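## Task

Gather the two grey steel power modules onto a single top next to the arms, and the two black-handled espresso tampers onto a single top as well. All four must stay in their current upright orientation with the entire base resting on that top. Every other object must finish resting directly on the top it occupies now. Nothing may enter the slot in a weight's top. Items held in place only by a robot do not count. At the end, release everything and move the arms away.

## Robot and tools

Setup. There are four identical i2rt Big YAM arms named arm1, arm2, arm3 and arm4. Each has six revolute joints, a two-finger gripper, and a camera on the wrist (armN_cam_wrist). Two fixed room cameras, room_a and room_b, watch the scene. With joints 1 and 6 at zero and the hand level and pointing forward, the wrist camera rides on top of the hand and looks toward the fingertips. The hand reaches roughly 1.0 m from the joint-1 axis at full extension. Joints move at different speeds, so the hand can sweep a wide path between postures.

Frames. Everything uses one shared scene frame with its origin on the floor and +z pointing up. The hand point is halfway between the fingertips. The hand's z axis runs along the fingers, and its y axis is the opening direction. Robot foot poses are not printed.

execute_actions. Arguments: actions (a list holding exactly one action, or empty) and cameras (optional list of names from arm1_cam_wrist, arm2_cam_wrist, arm3_cam_wrist, arm4_cam_wrist, room_a, room_b, all; omitted, null or ["all"] gives every camera, [] gives none). An action is an object keyed by arm name; each arm takes a "joints" object. Each joint value is an absolute target, not an offset, given per arm by joint name. Units and ranges: joint1_rad -2.879 to 2.879 (rotates the arm about its foot, positive counter-clockwise seen from above, zero unfolds toward the direction the foot faces); joint2_rad 0 to 3.141 (shoulder, zero has the upper arm pointing back about level, positive lifts it up then forward); joint3_rad 0 to 3.019 (elbow, zero is fully folded, positive opens); joint4_rad -1.692 to 1.57 (hand pitch, positive tilts fingers up); joint5_rad -1.57 to 1.57 (hand yaw, positive toward the arm's right); joint6_rad -2.094 to 2.094 (hand roll, positive clockwise viewed from behind the hand); gripper_m 0 to 0.093 metres, the fingertip gap. Arrival tolerances are ±0.045, ±0.14, ±0.09, ±0.055, ±0.03, ±0.035 rad and ±0.003 m respectively. All motions named in one action begin together and may finish at different times. Omitted joints or arms may keep driving toward earlier targets. Unknown keys or out-of-range numbers cause the whole call to be rejected with no motion. An empty actions list simply returns state and images.

wait: seconds, 0 to 10. Commands nothing new; returns the same state and images as an empty action.

zoom_image: camera (one of the six names) and region [x0, y0, x1, y1] in pixels of that camera's latest full image, origin top-left, no larger than 504 by 504. Wrist images are 616x616 fisheye; room images are 896x504.

finished_scene: scene, the integer number of the scene being closed. It is irreversible; the result reports success and gives the next task if any.

Reading results. Each result gives robot state, then images whose order is listed on the "pictures" line. joint_positions are the reported angles. joint_status tells how each commanded motion of the last accepted action ended: off_target (stopped short, possibly still pushing), contact_stop or time_out (old target dropped and the joint holds position, except that a time_out joint may keep a nearby target and keep pushing), not_followed (a self- and inter-arm collision check withheld the targets; they may be retried on every later action until valid targets arrive or the path clears; a gripper command in that action still runs). A "joint command not followed" line, usually with a "cause:" line, marks such withholding; calls with no action never show it. on_its_own lists what the robot is doing without this call's command; "held at" gives the target held, not the position. A time_out joint can move on its own once the path frees; to relieve the push, command its reported position. Very small target changes may not move a joint, and a joint carrying a load can droop. A stop in one call skips later execute_actions, wait and finished_scene calls in the same reply.

Cameras. Calibration per camera lists model, image size, K, distortion D, T_world_to_cam (4x4, metres, scene frame to camera) and pos_world. Actual cameras may differ slightly from these values; wrist-camera poses come from reported joint angles and can carry larger errors. Results list cameras whose numbers changed.

Heat. Holding loads or pushing heats motors, even while you are thinking. A MOTOR HOT line appears from 85 °C; at 100 °C an OVER-TEMPERATURE FAULT makes that arm and its gripper go limp and fall until cooled, and unreached keys read limit_stop_at_motor_heat; resend those targets afterward.

Cautions. The arm does not stop on contact and can push hard; avoid pressing into objects or the table. Never let two robots press against each other; the clearance check may react late and ignores fingers, gripper housings and wrist cameras. Do not knock objects off the work area or onto the floor, do not drop or slam them, and keep everything out of the slot on top of a weight. Loose objects may occasionally be nudged by outside disturbances. Arms act independently and do not wait for each other. The simulation keeps running while you compose a reply, holding the last command. Finish with grippers open and arms withdrawn so nothing depends on a robot for support.

Each tool is called after "Emit:" as name([rows], argument=value, ...), one row to a line, values as JSON.

## Session

Emit:
execute_actions(actions=[])

Scene clock: 0.00 s.
arm1.joint_positions: joint1_rad=-0.206 joint2_rad=+0.434 joint3_rad=+1.628 joint4_rad=-1.300 joint5_rad=+0.292 joint6_rad=-0.094 gripper_m=+0.094
arm1.joint_status: not commanded
arm1.hand: x=-1.4766 y=+0.6032 z=+1.5038 quat_wxyz=(-0.531, +0.519, -0.532, -0.407) (m; scene frame)
arm2.joint_positions: joint1_rad=+0.329 joint2_rad=+0.523 joint3_rad=+1.571 joint4_rad=-1.488 joint5_rad=-0.281 joint6_rad=+0.606 gripper_m=+0.095
arm2.joint_status: not commanded
arm2.hand: x=-0.3578 y=+0.5963 z=+1.3683 quat_wxyz=(+0.281, +0.828, -0.146, -0.462) (m; scene frame)
arm3.joint_positions: joint1_rad=+0.002 joint2_rad=+0.442 joint3_rad=+1.642 joint4_rad=-1.489 joint5_rad=-0.233 joint6_rad=+0.151 gripper_m=+0.094
arm3.joint_status: not commanded
arm3.hand: x=+0.2888 y=-0.6344 z=+1.4029 quat_wxyz=(-0.597, -0.092, -0.794, -0.067) (m; scene frame)
arm4.joint_positions: joint1_rad=-0.640 joint2_rad=+0.405 joint3_rad=+1.345 joint4_rad=-1.333 joint5_rad=-0.116 joint6_rad=+0.373 gripper_m=+0.094
arm4.joint_status: not commanded
arm4.hand: x=+1.5193 y=-0.6710 z=+1.3464 quat_wxyz=(-0.452, -0.722, -0.407, +0.330) (m; scene frame)
pictures: arm1_cam_wrist, arm2_cam_wrist, arm3_cam_wrist, arm4_cam_wrist, room_a, room_b
Images, in order (width x height): arm1_cam_wrist 616x616, arm2_cam_wrist 616x616, arm3_cam_wrist 616x616, arm4_cam_wrist 616x616, room_a 896x504, room_b 896x504.

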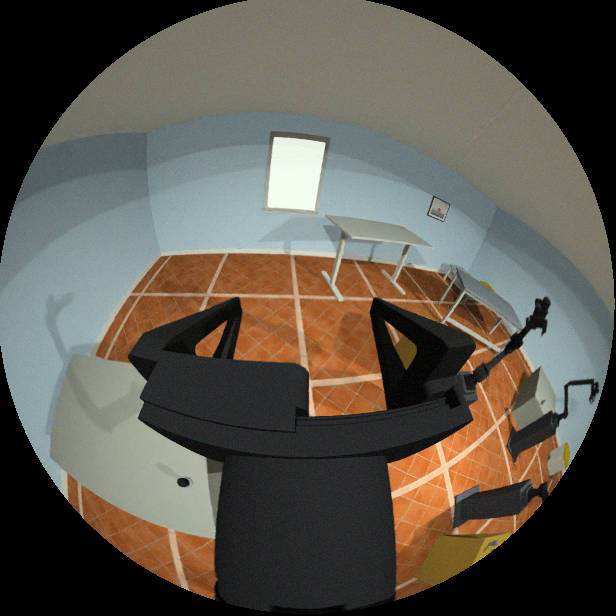

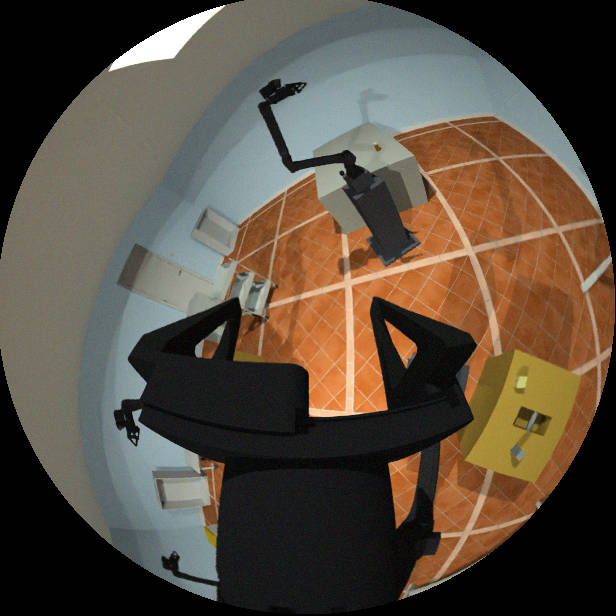

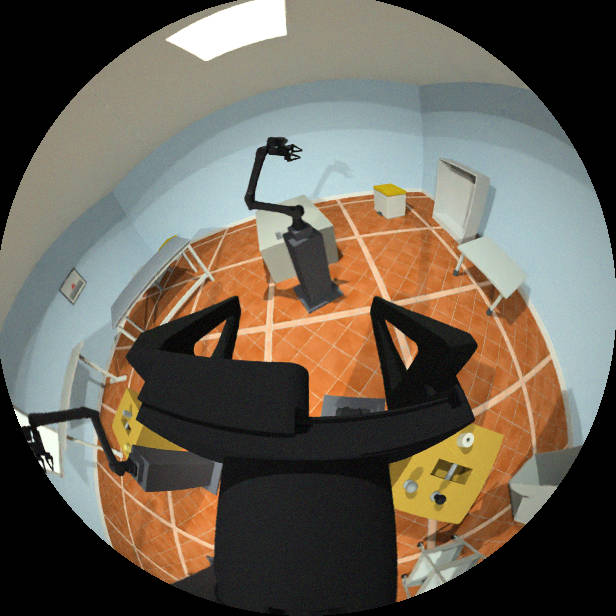

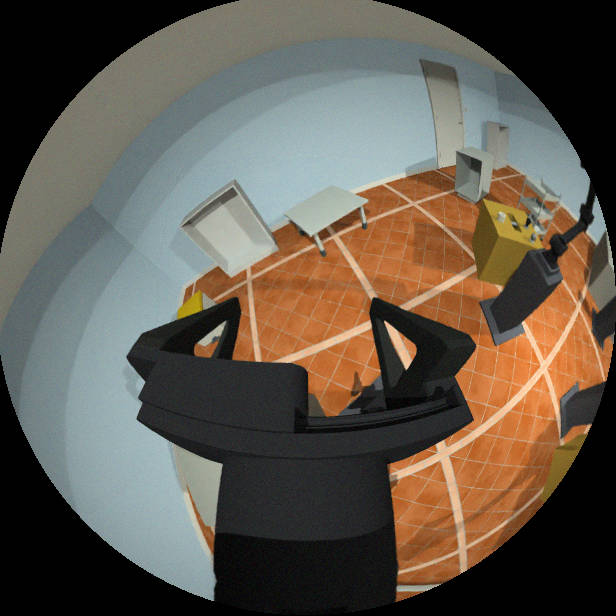

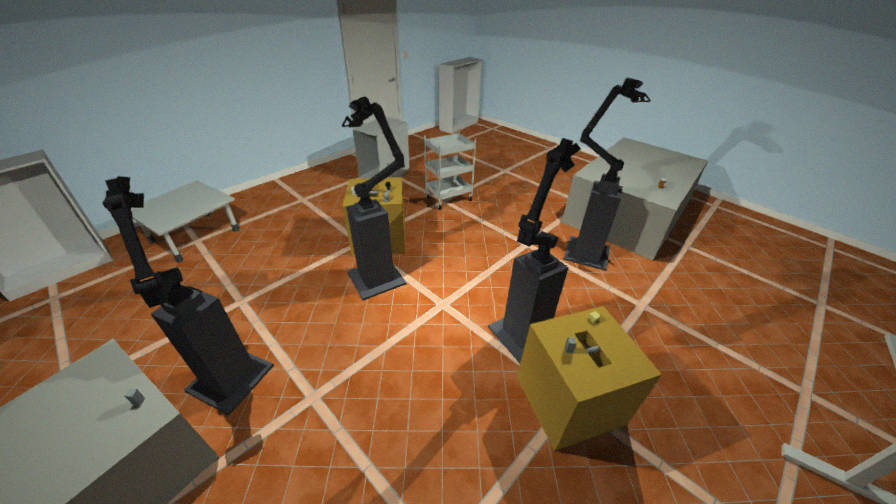

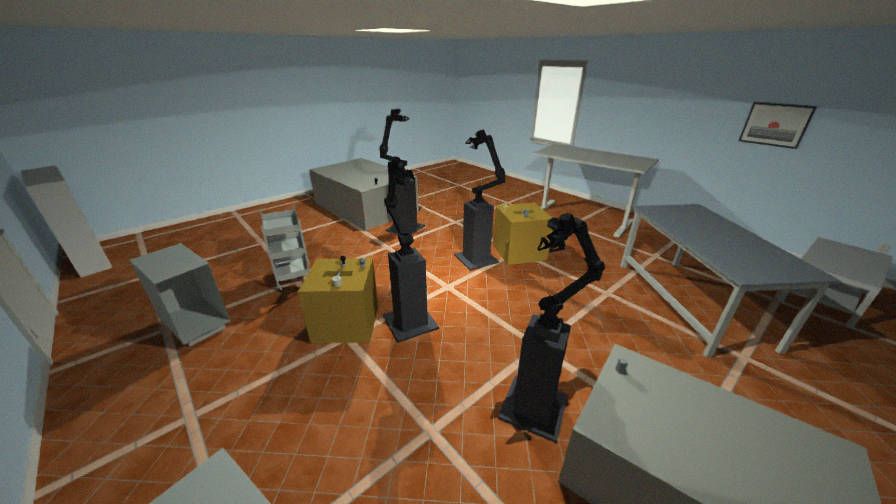

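Emit:
zoom_image(camera="room_a", region=[500, 290, 680, 400])

Emit:
zoom_image(camera="room_b", region=[290, 150, 430, 300])

Emit:
execute_actions([
  {"arm1":{"joints":{"joint1_rad":1.2,"joint2_rad":1.6,"joint3_rad":1.5,"joint4_rad":-1.4,"joint5_rad":0,"joint6_rad":0}},"arm2":{"joints":{"joint1_rad":-1.7,"joint2_rad":1.4,"joint3_rad":1.2,"joint4_rad":-1.3,"joint5_rad":0,"joint6_rad":0}},"arm3":{"joints":{"joint1_rad":-1.6,"joint2_rad":1.2,"joint3_rad":1.2,"joint4_rad":-1.0,"joint5_rad":0,"joint6_rad":0}},"arm4":{"joints":{"joint1_rad":1.5,"joint2_rad":1.8,"joint3_rad":2.0,"joint4_rad":-1.6,"joint5_rad":0,"joint6_rad":0}}},
])

Region (500, 290, 680, 400) of room_a's 896x504 image, scaled by 2.800, with more detail than that image has.

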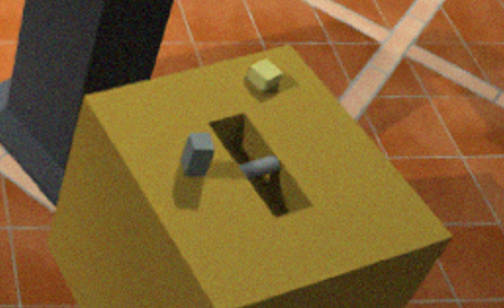

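Region (290, 150, 430, 300) of room_b's 896x504 image, scaled by 3.360, with more detail than that image has; it fills the left 470 columns of this view, and the rest is white.

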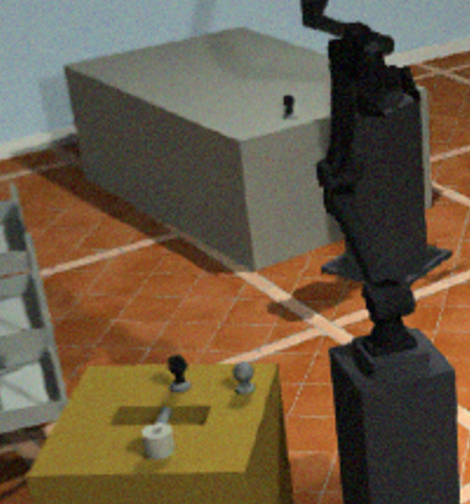

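Scene clock: 3.47 s.
arm1.joint_positions: joint1_rad=+1.209 joint2_rad=+1.603 joint3_rad=+1.487 joint4_rad=-1.385 joint5_rad=+0.001 joint6_rad=-0.016 gripper_m=+0.094
arm1.joint_status: all done
arm1.hand: x=-2.0148 y=+0.5155 z=+1.0437 quat_wxyz=(+0.000, +0.999, +0.004, -0.038) (m; scene frame)
arm2.joint_positions: joint1_rad=-1.700 joint2_rad=+1.392 joint3_rad=+1.177 joint4_rad=-1.299 joint5_rad=-0.001 joint6_rad=+0.009 gripper_m=+0.095
arm2.joint_status: all done
arm2.hand: x=-0.0711 y=+1.0369 z=+0.9562 quat_wxyz=(-0.028, +0.553, -0.832, -0.023) (m; scene frame)
arm3.joint_positions: joint1_rad=-1.603 joint2_rad=+1.213 joint3_rad=+1.181 joint4_rad=-1.019 joint5_rad=+0.000 joint6_rad=+0.012 gripper_m=+0.094
arm3.joint_status: all done
arm3.hand: x=+0.0750 y=-1.0894 z=+1.0423 quat_wxyz=(-0.153, -0.777, -0.576, +0.203) (m; scene frame)
arm4.joint_positions: joint1_rad=+1.502 joint2_rad=+1.816 joint3_rad=+1.983 joint4_rad=-1.591 joint5_rad=-0.002 joint6_rad=+0.005 gripper_m=+0.094
arm4.joint_status: all done
arm4.hand: x=+2.0994 y=-0.3308 z=+1.0919 quat_wxyz=(-0.074, +0.160, -0.984, -0.009) (m; scene frame)
pictures: arm1_cam_wrist, arm2_cam_wrist, arm3_cam_wrist, arm4_cam_wrist, room_a, room_b
camera_calibration (this result's frames):
arm1_cam_wrist: T_world_to_cam=[[-0.0131092, 0.99991, 0.00292248, -0.545989], [0.85512, 0.00969601, 0.518339, 1.18226], [0.518264, 0.0092941, -0.85517, 2.05622], [0, 0, 0, 1]] pos_world=[-2.0838, 0.515366, 1.1472]
arm2_cam_wrist: T_world_to_cam=[[0.920045, -0.391721, -0.00850487, 0.483242], [-0.328294, -0.782556, 0.528989, 0.285697], [-0.213872, -0.483902, -0.848586, 1.42198], [0, 0, 0, 1]] pos_world=[-0.0466897, 1.10097, 1.05965]
arm3_cam_wrist: T_world_to_cam=[[-0.952196, 0.305328, 0.00984782, 0.392193], [0.304755, 0.947189, 0.0997881, 0.909172], [0.0211404, 0.098019, -0.99496, 1.26166], [0, 0, 0, 1]] pos_world=[0.069698, -1.10457, 1.16071]
arm4_cam_wrist: T_world_to_cam=[[0.30815, -0.951337, 0.00117109, -0.961696], [-0.853825, -0.276021, 0.441357, 1.22956], [-0.419556, -0.137004, -0.897331, 1.94043], [0, 0, 0, 1]] pos_world=[2.1603, -0.309665, 1.19966]
Images, in order (width x height): arm1_cam_wrist 616x616, arm2_cam_wrist 616x616, arm3_cam_wrist 616x616, arm4_cam_wrist 616x616, room_a 896x504, room_b 896x504.

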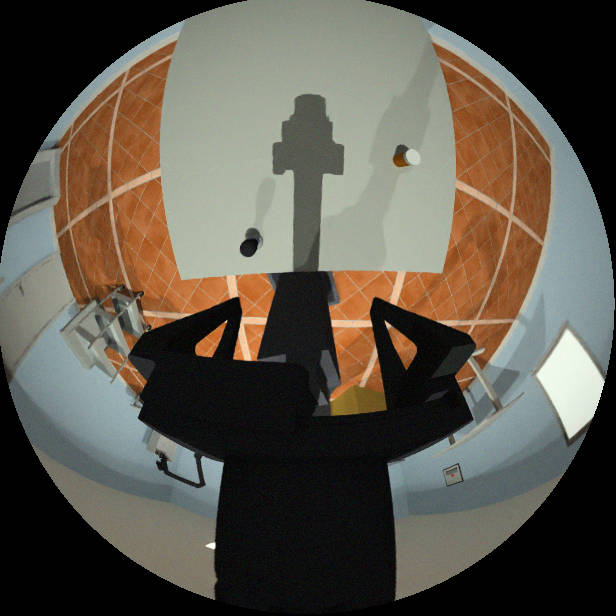

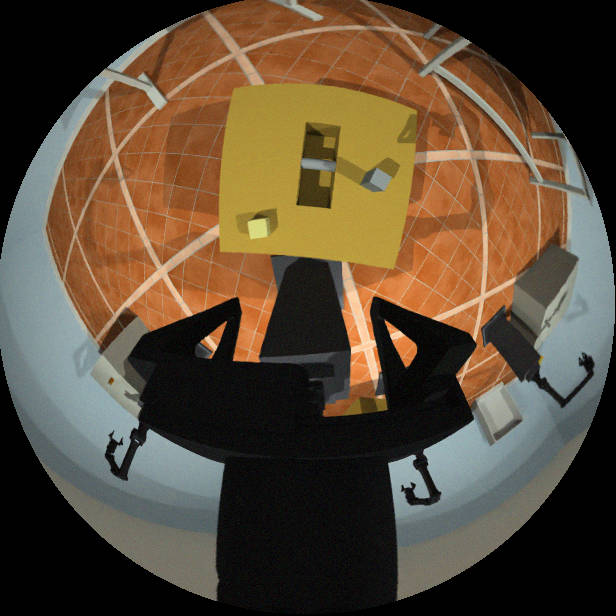

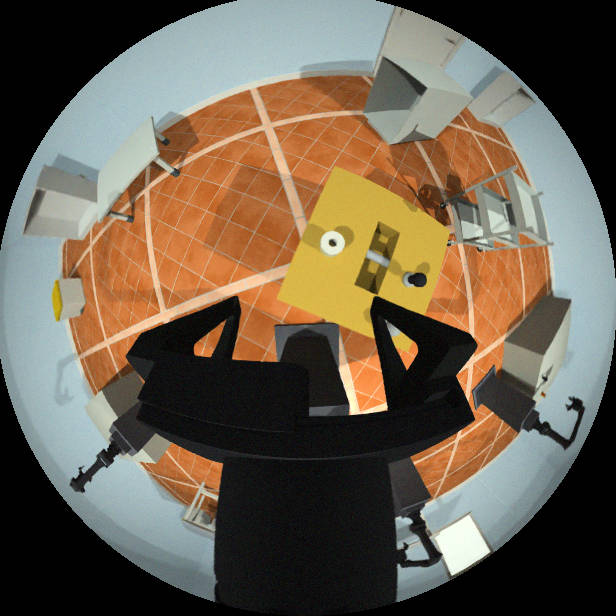

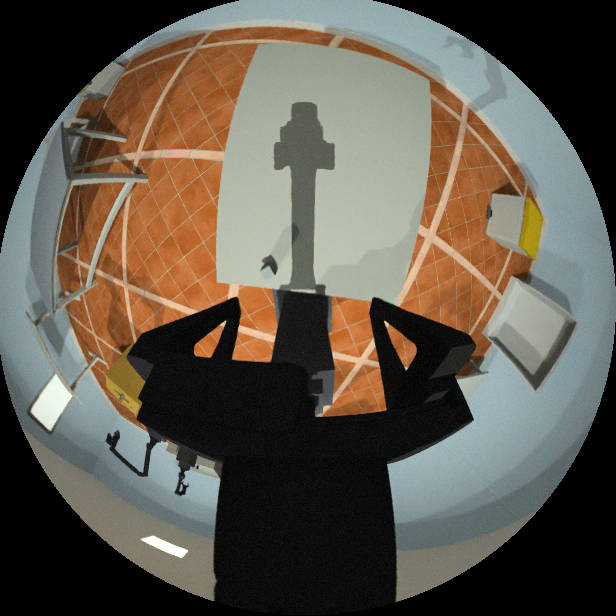

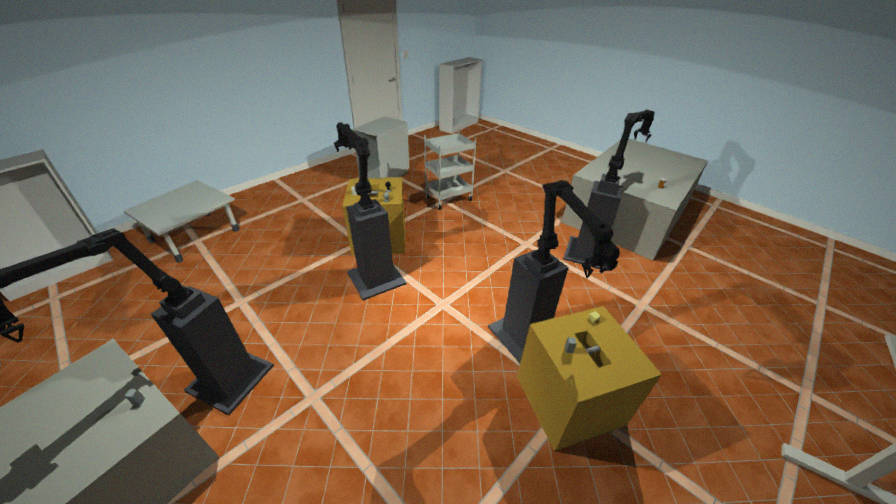

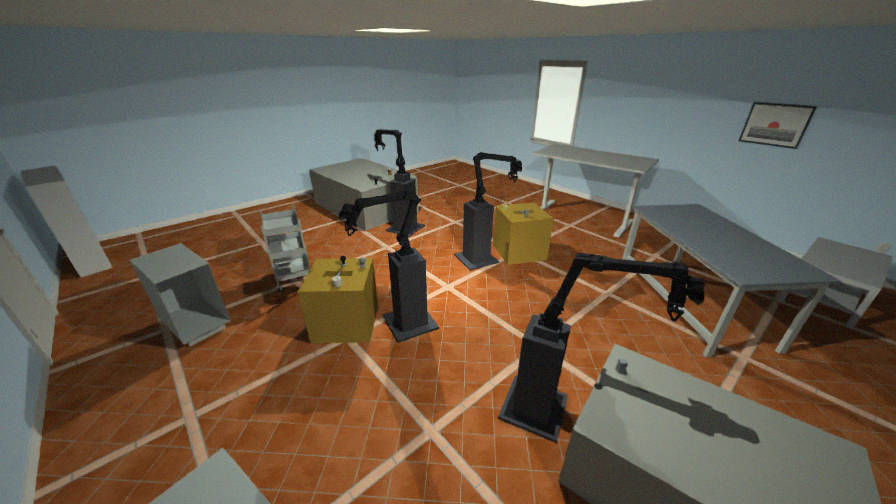

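Emit:
execute_actions([
  {"arm1":{"joints":{"joint4_rad":-0.4}},"arm2":{"joints":{"joint3_rad":1.9}},"arm3":{"joints":{"joint2_rad":1.9}},"arm4":{"joints":{"joint1_rad":1.9}}},
], cameras=[])

Emit:
execute_actions([
  {"arm1":{"joints":{"joint1_rad":1.7}},"arm2":{"joints":{"joint1_rad":-2.2}},"arm3":{"joints":{"joint1_rad":-2.1}},"arm4":{"joints":{"joint2_rad":1.3}}},
], cameras=[])

Scene clock: 7.17 s.
arm1.joint_positions: joint1_rad=+1.209 joint2_rad=+1.603 joint3_rad=+1.487 joint4_rad=-0.421 joint5_rad=+0.001 joint6_rad=-0.016 gripper_m=+0.094
arm1.joint_status: all done
arm1.hand: x=-2.2083 y=+0.5170 z=+1.1644 quat_wxyz=(-0.005, +0.868, +0.003, -0.497) (m; scene frame)
arm2.joint_positions: joint1_rad=-1.700 joint2_rad=+1.394 joint3_rad=+1.862 joint4_rad=-1.300 joint5_rad=-0.001 joint6_rad=+0.009 gripper_m=+0.095
arm2.joint_status: all done
arm2.hand: x=-0.0258 y=+1.1431 z=+1.2753 quat_wxyz=(-0.303, +0.514, -0.775, -0.209) (m; scene frame)
arm3.joint_positions: joint1_rad=-1.603 joint2_rad=+1.911 joint3_rad=+1.181 joint4_rad=-1.015 joint5_rad=+0.000 joint6_rad=+0.012 gripper_m=+0.094
arm3.joint_status: all done
arm3.hand: x=+0.0756 y=-1.0849 z=+0.7268 quat_wxyz=(+0.055, -0.800, -0.593, -0.071) (m; scene frame)
arm4.joint_positions: joint1_rad=+1.906 joint2_rad=+1.816 joint3_rad=+1.983 joint4_rad=-1.591 joint5_rad=-0.002 joint6_rad=+0.005 gripper_m=+0.094
arm4.joint_status: all done
arm4.hand: x=+1.9795 y=-0.1256 z=+1.0898 quat_wxyz=(-0.070, +0.355, -0.932, -0.023) (m; scene frame)
pictures: none
No camera images: the call's "cameras" was empty. Leave "cameras" out to get every camera's image.

Scene clock: 8.80 s.
arm1.joint_positions: joint1_rad=+1.704 joint2_rad=+1.603 joint3_rad=+1.487 joint4_rad=-0.421 joint5_rad=-0.002 joint6_rad=-0.015 gripper_m=+0.094
arm1.joint_status: all done
arm1.hand: x=-2.1278 y=+0.1873 z=+1.1644 quat_wxyz=(+0.117, +0.840, +0.216, -0.483) (m; scene frame)
arm2.joint_positions: joint1_rad=-2.203 joint2_rad=+1.394 joint3_rad=+1.862 joint4_rad=-1.300 joint5_rad=-0.001 joint6_rad=+0.007 gripper_m=+0.095
arm2.joint_status: all done
arm2.hand: x=+0.1853 y=+0.9856 z=+1.2731 quat_wxyz=(-0.343, +0.305, -0.879, -0.128) (m; scene frame)
arm3.joint_positions: joint1_rad=-2.101 joint2_rad=+1.911 joint3_rad=+1.181 joint4_rad=-1.015 joint5_rad=+0.001 joint6_rad=+0.010 gripper_m=+0.094
arm3.joint_status: all done
arm3.hand: x=-0.1172 y=-0.9710 z=+0.7277 quat_wxyz=(+0.037, -0.921, -0.378, -0.081) (m; scene frame)
arm4.joint_positions: joint1_rad=+1.906 joint2_rad=+1.306 joint3_rad=+2.001 joint4_rad=-1.593 joint5_rad=-0.002 joint6_rad=+0.005 gripper_m=+0.094
arm4.joint_status: all done
arm4.hand: x=+1.8610 y=-0.2288 z=+1.3542 quat_wxyz=(-0.309, +0.337, -0.882, -0.116) (m; scene frame)
pictures: none
No camera images: the call's "cameras" was empty. Leave "cameras" out to get every camera's image.

Emit:
execute_actions([
  {"arm1":{"joints":{"joint1_rad":1.55,"joint2_rad":1.92,"joint3_rad":1.08,"joint4_rad":-0.73}},"arm2":{"joints":{"joint1_rad":-1.97,"joint2_rad":2.008,"joint3_rad":1.446,"joint4_rad":-1.01}},"arm3":{"joints":{"joint1_rad":-2.24,"joint2_rad":2.117,"joint3_rad":1.676,"joint4_rad":-1.13}},"arm4":{"joints":{"joint1_rad":1.757,"joint2_rad":1.937,"joint3_rad":1.23,"joint4_rad":-0.864}}},
], cameras=["arm1_cam_wrist","arm2_cam_wrist","arm3_cam_wrist","arm4_cam_wrist"])

Scene clock: 15.07 s.
arm1.joint_positions: joint1_rad=+1.541 joint2_rad=+1.905 joint3_rad=+1.063 joint4_rad=-0.730 joint5_rad=+0.000 joint6_rad=-0.015 gripper_m=+0.094
arm1.joint_status: all done
arm1.hand: x=-1.9584 y=+0.3631 z=+0.7611 quat_wxyz=(+0.000, +0.986, +0.169, -0.003) (m; scene frame)
arm2.joint_positions: joint1_rad=-1.960 joint2_rad=+2.020 joint3_rad=+1.412 joint4_rad=-1.014 joint5_rad=-0.001 joint6_rad=+0.007 gripper_m=+0.095
arm2.joint_status: all done
arm2.hand: x=+0.1056 y=+1.0991 z=+0.7475 quat_wxyz=(+0.019, +0.442, -0.897, +0.004) (m; scene frame)
arm3.joint_positions: joint1_rad=-2.243 joint2_rad=+2.124 joint3_rad=+1.643 joint4_rad=-1.113 joint5_rad=+0.001 joint6_rad=+0.010 gripper_m=+0.094
arm3.joint_status: all done
arm3.hand: x=-0.2852 y=-1.0174 z=+0.7537 quat_wxyz=(+0.007, -0.950, -0.313, -0.012) (m; scene frame)
arm4.joint_positions: joint1_rad=+1.758 joint2_rad=+1.945 joint3_rad=+1.220 joint4_rad=-0.873 joint5_rad=-0.001 joint6_rad=+0.005 gripper_m=+0.094
arm4.joint_status: all done
arm4.hand: x=+1.9601 y=-0.2472 z=+0.7478 quat_wxyz=(+0.012, +0.285, -0.959, +0.008) (m; scene frame)
pictures: arm1_cam_wrist, arm2_cam_wrist, arm3_cam_wrist, arm4_cam_wrist
camera_calibration (this result's frames):
arm1_cam_wrist: T_world_to_cam=[[-0.338082, 0.941111, 0.00334849, -1.00748], [0.768739, 0.274104, 0.577847, 0.971456], [0.5429, 0.197934, -0.816138, 1.73672], [0, 0, 0, 1]] pos_world=[-2.03027, 0.338112, 0.85942]
arm2_cam_wrist: T_world_to_cam=[[0.789554, -0.613602, -0.00985205, 0.601886], [-0.47724, -0.624025, 0.618737, 0.277207], [-0.385806, -0.483824, -0.785537, 1.28369], [0, 0, 0, 1]] pos_world=[0.152328, 1.16338, 0.842797]
arm3_cam_wrist: T_world_to_cam=[[-0.589033, 0.807679, 0.0263467, 0.632376], [0.657095, 0.459726, 0.597393, 0.209004], [0.470389, 0.369196, -0.801516, 1.2333], [0, 0, 0, 1]] pos_world=[-0.344977, -1.06217, 0.846992]
arm4_cam_wrist: T_world_to_cam=[[0.538111, -0.842858, 0.00518944, -1.26588], [-0.680732, -0.430957, 0.592351, 0.795131], [-0.497031, -0.322283, -0.805663, 1.62219], [0, 0, 0, 1]] pos_world=[2.02873, -0.201489, 0.84251]
Images, in order (width x height): arm1_cam_wrist 616x616, arm2_cam_wrist 616x616, arm3_cam_wrist 616x616, arm4_cam_wrist 616x616.

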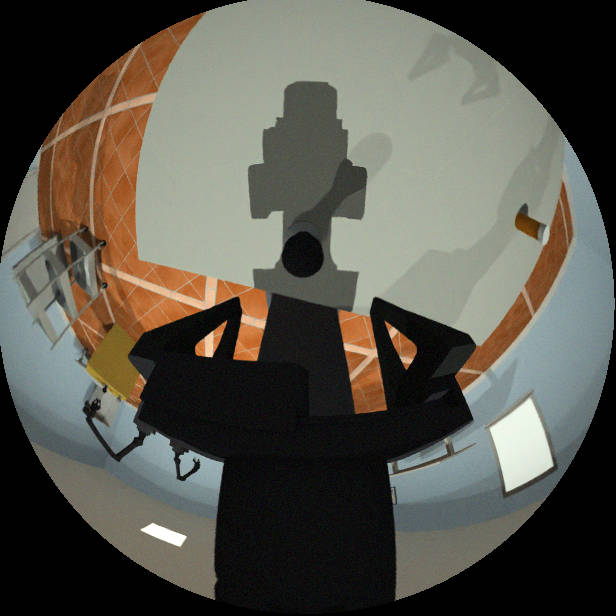

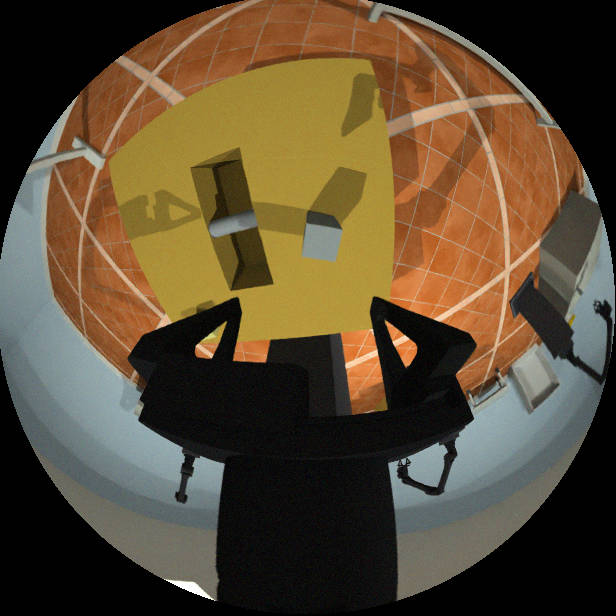

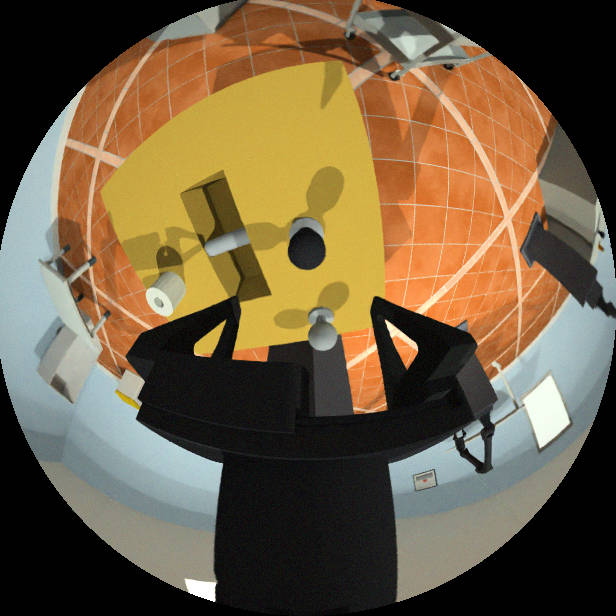

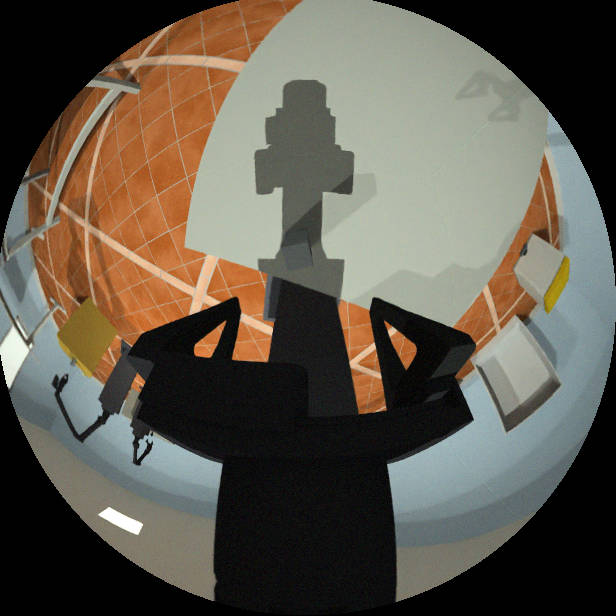

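Emit:
execute_actions([
  {"arm2":{"joints":{"joint1_rad":2.166,"joint2_rad":1.92,"joint3_rad":0.985,"joint4_rad":0.965}},"arm3":{"joints":{"joint2_rad":2.29,"joint3_rad":1.66,"joint4_rad":-0.93}}},
], cameras=["arm3_cam_wrist","room_b"])

Emit:
zoom_image(camera="room_b", region=[300, 200, 400, 290])

Scene clock: 19.90 s.
arm1.joint_positions: joint1_rad=+1.541 joint2_rad=+1.905 joint3_rad=+1.063 joint4_rad=-0.730 joint5_rad=+0.000 joint6_rad=-0.015 gripper_m=+0.094
arm1.joint_status: not commanded
arm1.hand: x=-1.9584 y=+0.3631 z=+0.7611 quat_wxyz=(+0.000, +0.986, +0.169, -0.003) (m; scene frame)
arm2.joint_positions: joint1_rad=+2.173 joint2_rad=+1.912 joint3_rad=+0.986 joint4_rad=+0.948 joint5_rad=+0.000 joint6_rad=+0.007 gripper_m=+0.095
arm2.joint_status: all done
arm2.hand: x=+0.0043 y=+0.0113 z=+0.9164 quat_wxyz=(+0.583, +0.410, +0.573, -0.405) (m; scene frame)
arm3.joint_positions: joint1_rad=-2.243 joint2_rad=+2.311 joint3_rad=+1.643 joint4_rad=-0.948 joint5_rad=+0.001 joint6_rad=+0.010 gripper_m=+0.094
arm3.joint_status: all done
arm3.hand: x=-0.2888 y=-1.0194 z=+0.6416 quat_wxyz=(+0.011, -0.949, -0.313, -0.022) (m; scene frame)
arm4.joint_positions: joint1_rad=+1.758 joint2_rad=+1.945 joint3_rad=+1.220 joint4_rad=-0.873 joint5_rad=-0.001 joint6_rad=+0.005 gripper_m=+0.094
arm4.joint_status: not commanded
arm4.hand: x=+1.9601 y=-0.2472 z=+0.7478 quat_wxyz=(+0.012, +0.285, -0.959, +0.008) (m; scene frame)
pictures: arm3_cam_wrist, room_b
camera_calibration (this result's frames):
arm3_cam_wrist: T_world_to_cam=[[-0.589403, 0.807397, 0.0267256, 0.634149], [0.646453, 0.451557, 0.614976, 0.256664], [0.484462, 0.379746, -0.788093, 1.15206], [0, 0, 0, 1]] pos_world=[-0.35028, -1.0654, 0.733139]
Images, in order (width x height): arm3_cam_wrist 616x616, room_b 896x504.

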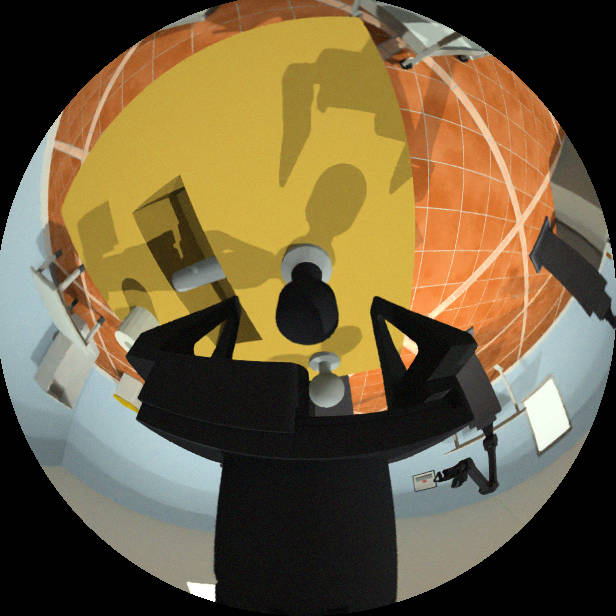

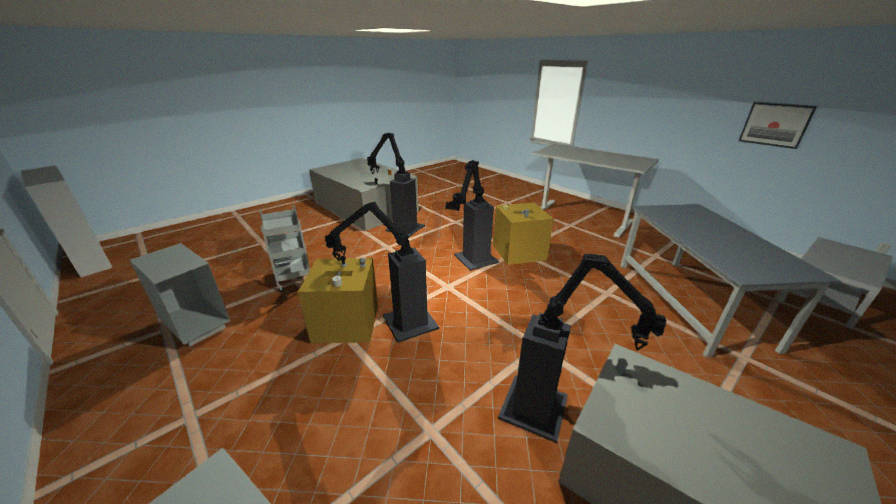

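Region (300, 200, 400, 290) of room_b's 896x504 image, scaled by 5.040, with more detail than that image has; it fills the top 454 rows of this view, and the rest is white.

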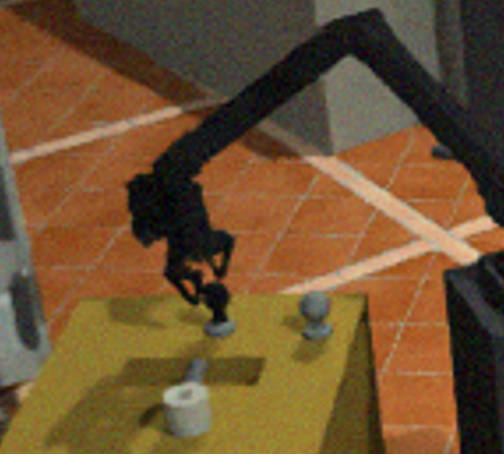

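Emit:
execute_actions([
  {"arm3":{"joints":{"joint2_rad":2.33,"joint3_rad":1.6,"joint4_rad":-0.9}}},
], cameras=["arm3_cam_wrist","room_b"])

Emit:
zoom_image(camera="room_b", region=[300, 200, 400, 290])

Scene clock: 21.10 s.
arm1.joint_positions: joint1_rad=+1.541 joint2_rad=+1.905 joint3_rad=+1.063 joint4_rad=-0.730 joint5_rad=+0.000 joint6_rad=-0.015 gripper_m=+0.094
arm1.joint_status: not commanded
arm1.hand: x=-1.9584 y=+0.3631 z=+0.7611 quat_wxyz=(+0.000, +0.986, +0.169, -0.003) (m; scene frame)
arm2.joint_positions: joint1_rad=+2.173 joint2_rad=+1.912 joint3_rad=+0.986 joint4_rad=+0.948 joint5_rad=+0.000 joint6_rad=+0.007 gripper_m=+0.095
arm2.joint_status: not commanded
arm2.hand: x=+0.0043 y=+0.0113 z=+0.9164 quat_wxyz=(+0.583, +0.410, +0.573, -0.405) (m; scene frame)
arm3.joint_positions: joint1_rad=-2.243 joint2_rad=+2.317 joint3_rad=+1.603 joint4_rad=-0.917 joint5_rad=+0.001 joint6_rad=+0.010 gripper_m=+0.094
arm3.joint_status: all done
arm3.hand: x=-0.2780 y=-1.0111 z=+0.6265 quat_wxyz=(+0.013, -0.949, -0.313, -0.029) (m; scene frame)
arm4.joint_positions: joint1_rad=+1.758 joint2_rad=+1.945 joint3_rad=+1.220 joint4_rad=-0.873 joint5_rad=-0.001 joint6_rad=+0.005 gripper_m=+0.094
arm4.joint_status: not commanded
arm4.hand: x=+1.9601 y=-0.2472 z=+0.7478 quat_wxyz=(+0.012, +0.285, -0.959, +0.008) (m; scene frame)
pictures: arm3_cam_wrist, room_b
camera_calibration (this result's frames):
arm3_cam_wrist: T_world_to_cam=[[-0.589656, 0.807204, 0.0269745, 0.633818], [0.639122, 0.445933, 0.626631, 0.240198], [0.49379, 0.386736, -0.778849, 1.13566], [0, 0, 0, 1]] pos_world=[-0.340557, -1.05793, 0.716893]
Images, in order (width x height): arm3_cam_wrist 616x616, room_b 896x504.

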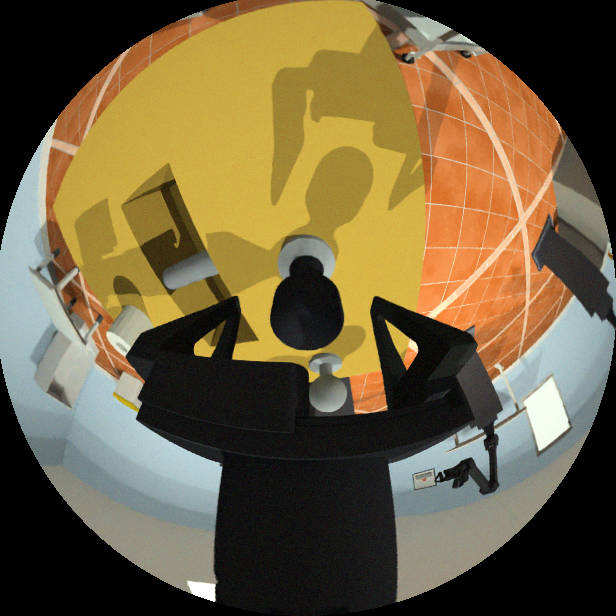

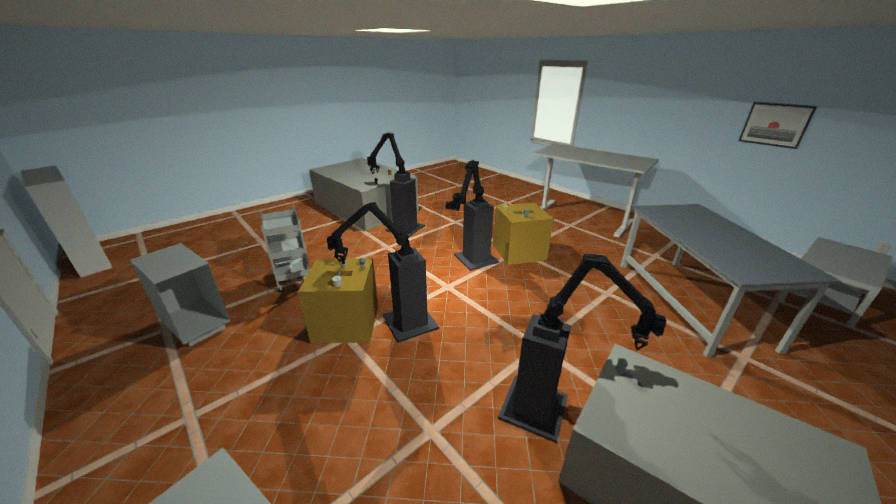

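Region (300, 200, 400, 290) of room_b's 896x504 image, scaled by 5.040, with more detail than that image has; it fills the top 454 rows of this view, and the rest is white.

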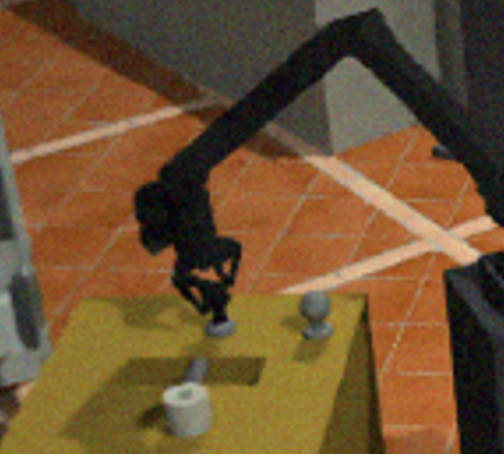

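Emit:
execute_actions([
  {"arm3":{"joints":{"gripper_m":0}}},
], cameras=[])

Emit:
execute_actions([
  {"arm3":{"joints":{"joint2_rad":2.1,"joint3_rad":1.65,"joint4_rad":-1.1}}},
], cameras=[])

Emit:
execute_actions([
  {"arm3":{"joints":{"joint1_rad":2.15,"joint2_rad":1.95,"joint3_rad":2.03,"joint4_rad":-1.62}}},
], cameras=["arm2_cam_wrist","arm3_cam_wrist","room_a"])

Emit:
zoom_image(camera="room_a", region=[370, 100, 530, 230])

Scene clock: 22.60 s.
arm1.joint_positions: joint1_rad=+1.541 joint2_rad=+1.905 joint3_rad=+1.063 joint4_rad=-0.730 joint5_rad=+0.000 joint6_rad=-0.015 gripper_m=+0.094
arm1.joint_status: not commanded
arm1.hand: x=-1.9584 y=+0.3631 z=+0.7611 quat_wxyz=(+0.000, +0.986, +0.169, -0.003) (m; scene frame)
arm2.joint_positions: joint1_rad=+2.173 joint2_rad=+1.912 joint3_rad=+0.986 joint4_rad=+0.948 joint5_rad=+0.000 joint6_rad=+0.007 gripper_m=+0.095
arm2.joint_status: not commanded
arm2.hand: x=+0.0043 y=+0.0113 z=+0.9164 quat_wxyz=(+0.583, +0.410, +0.573, -0.405) (m; scene frame)
arm3.joint_positions: joint1_rad=-2.243 joint2_rad=+2.317 joint3_rad=+1.603 joint4_rad=-0.915 joint5_rad=+0.002 joint6_rad=+0.010 gripper_m=+0.044
arm3.joint_status: gripper_m off_target (ended at +0.044, target +0.000)
arm3.hand: x=-0.2784 y=-1.0112 z=+0.6264 quat_wxyz=(+0.013, -0.949, -0.313, -0.028) (m; scene frame)
arm4.joint_positions: joint1_rad=+1.758 joint2_rad=+1.945 joint3_rad=+1.220 joint4_rad=-0.873 joint5_rad=-0.001 joint6_rad=+0.005 gripper_m=+0.094
arm4.joint_status: not commanded
arm4.hand: x=+1.9601 y=-0.2472 z=+0.7478 quat_wxyz=(+0.012, +0.285, -0.959, +0.008) (m; scene frame)
pictures: none
No camera images: the call's "cameras" was empty. Leave "cameras" out to get every camera's image.

Scene clock: 23.87 s.
arm1.joint_positions: joint1_rad=+1.541 joint2_rad=+1.905 joint3_rad=+1.063 joint4_rad=-0.730 joint5_rad=+0.000 joint6_rad=-0.015 gripper_m=+0.094
arm1.joint_status: not commanded
arm1.hand: x=-1.9584 y=+0.3631 z=+0.7611 quat_wxyz=(+0.000, +0.986, +0.169, -0.003) (m; scene frame)
arm2.joint_positions: joint1_rad=+2.173 joint2_rad=+1.912 joint3_rad=+0.986 joint4_rad=+0.948 joint5_rad=+0.000 joint6_rad=+0.007 gripper_m=+0.095
arm2.joint_status: not commanded
arm2.hand: x=+0.0043 y=+0.0113 z=+0.9164 quat_wxyz=(+0.583, +0.410, +0.573, -0.405) (m; scene frame)
arm3.joint_positions: joint1_rad=-2.243 joint2_rad=+2.107 joint3_rad=+1.615 joint4_rad=-1.084 joint5_rad=+0.002 joint6_rad=+0.010 gripper_m=+0.044
arm3.joint_status: all done
arm3.hand: x=-0.2831 y=-1.0157 z=+0.7542 quat_wxyz=(+0.005, -0.950, -0.313, -0.003) (m; scene frame)
arm4.joint_positions: joint1_rad=+1.758 joint2_rad=+1.945 joint3_rad=+1.220 joint4_rad=-0.873 joint5_rad=-0.001 joint6_rad=+0.005 gripper_m=+0.094
arm4.joint_status: not commanded
arm4.hand: x=+1.9601 y=-0.2472 z=+0.7478 quat_wxyz=(+0.012, +0.285, -0.959, +0.008) (m; scene frame)
pictures: none
No camera images: the call's "cameras" was empty. Leave "cameras" out to get every camera's image.

Scene clock: 27.40 s.
arm1.joint_positions: joint1_rad=+1.541 joint2_rad=+1.905 joint3_rad=+1.063 joint4_rad=-0.730 joint5_rad=+0.000 joint6_rad=-0.015 gripper_m=+0.094
arm1.joint_status: not commanded
arm1.hand: x=-1.9584 y=+0.3631 z=+0.7611 quat_wxyz=(+0.000, +0.986, +0.169, -0.003) (m; scene frame)
arm2.joint_positions: joint1_rad=+2.173 joint2_rad=+1.912 joint3_rad=+0.986 joint4_rad=+0.948 joint5_rad=+0.000 joint6_rad=+0.007 gripper_m=+0.095
arm2.joint_status: not commanded
arm2.hand: x=+0.0043 y=+0.0113 z=+0.9164 quat_wxyz=(+0.583, +0.410, +0.573, -0.405) (m; scene frame)
arm3.joint_positions: joint1_rad=+2.149 joint2_rad=+1.989 joint3_rad=+2.006 joint4_rad=-1.603 joint5_rad=-0.002 joint6_rad=+0.009 gripper_m=+0.044
arm3.joint_status: all done
arm3.hand: x=+0.0053 y=-0.0671 z=+0.9752 quat_wxyz=(+0.003, +0.810, -0.586, +0.004) (m; scene frame)
arm4.joint_positions: joint1_rad=+1.758 joint2_rad=+1.945 joint3_rad=+1.220 joint4_rad=-0.873 joint5_rad=-0.001 joint6_rad=+0.005 gripper_m=+0.094
arm4.joint_status: not commanded
arm4.hand: x=+1.9601 y=-0.2472 z=+0.7478 quat_wxyz=(+0.012, +0.285, -0.959, +0.008) (m; scene frame)
pictures: arm2_cam_wrist, arm3_cam_wrist, room_a
camera_calibration (this result's frames):
arm2_cam_wrist: T_world_to_cam=[[-0.941506, -0.336521, -0.0178954, 0.0277639], [-0.182424, 0.553589, -0.812564, 0.742569], [0.283352, -0.761769, -0.582597, 0.665295], [0, 0, 0, 1]] pos_world=[-0.0269102, 0.105066, 0.991481]
arm3_cam_wrist: T_world_to_cam=[[0.952145, 0.30501, 0.0196898, -0.00534333], [0.236845, -0.777007, 0.583237, -0.617994], [0.193192, -0.550663, -0.812064, 0.873355], [0, 0, 0, 1]] pos_world=[-0.0172687, 0.00236792, 1.06976]
Images, in order (width x height): arm2_cam_wrist 616x616, arm3_cam_wrist 616x616, room_a 896x504.

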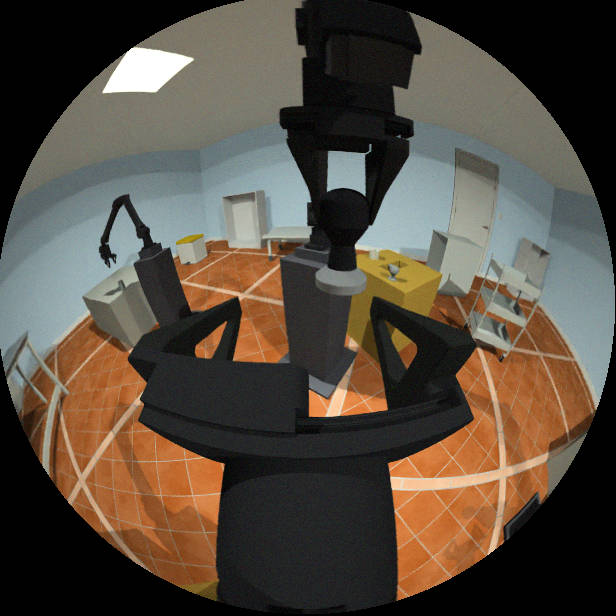

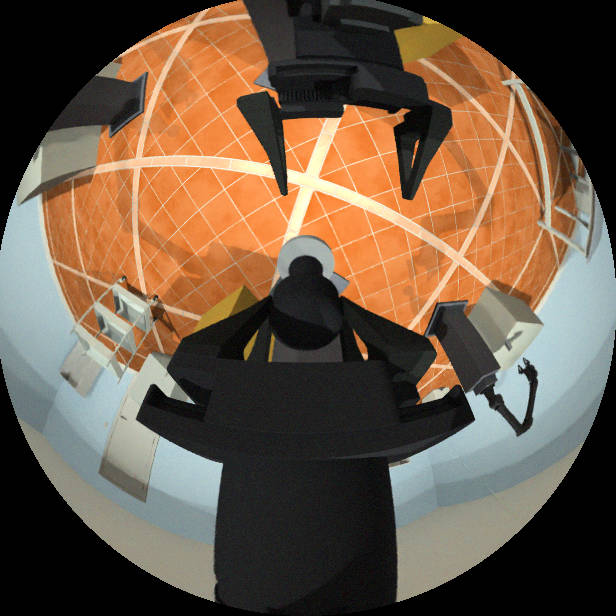

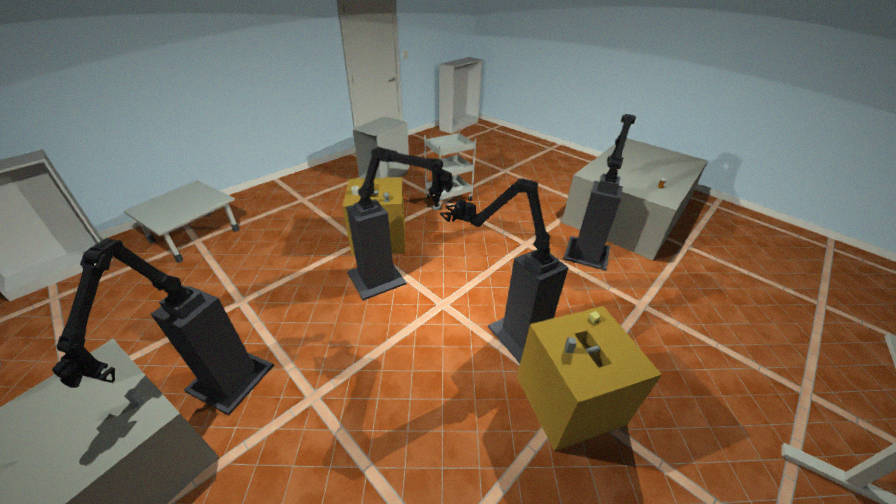

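Region (370, 100, 530, 230) of room_a's 896x504 image, scaled by 3.150, with more detail than that image has; it fills the top 410 rows of this view, and the rest is white.

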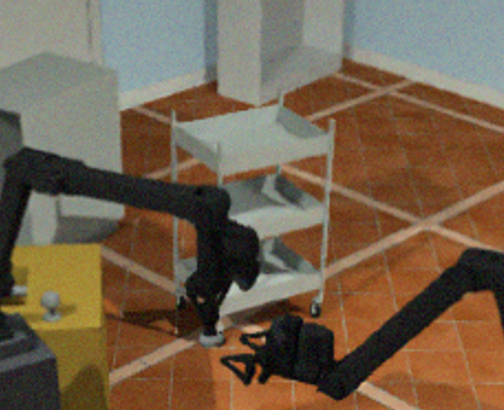

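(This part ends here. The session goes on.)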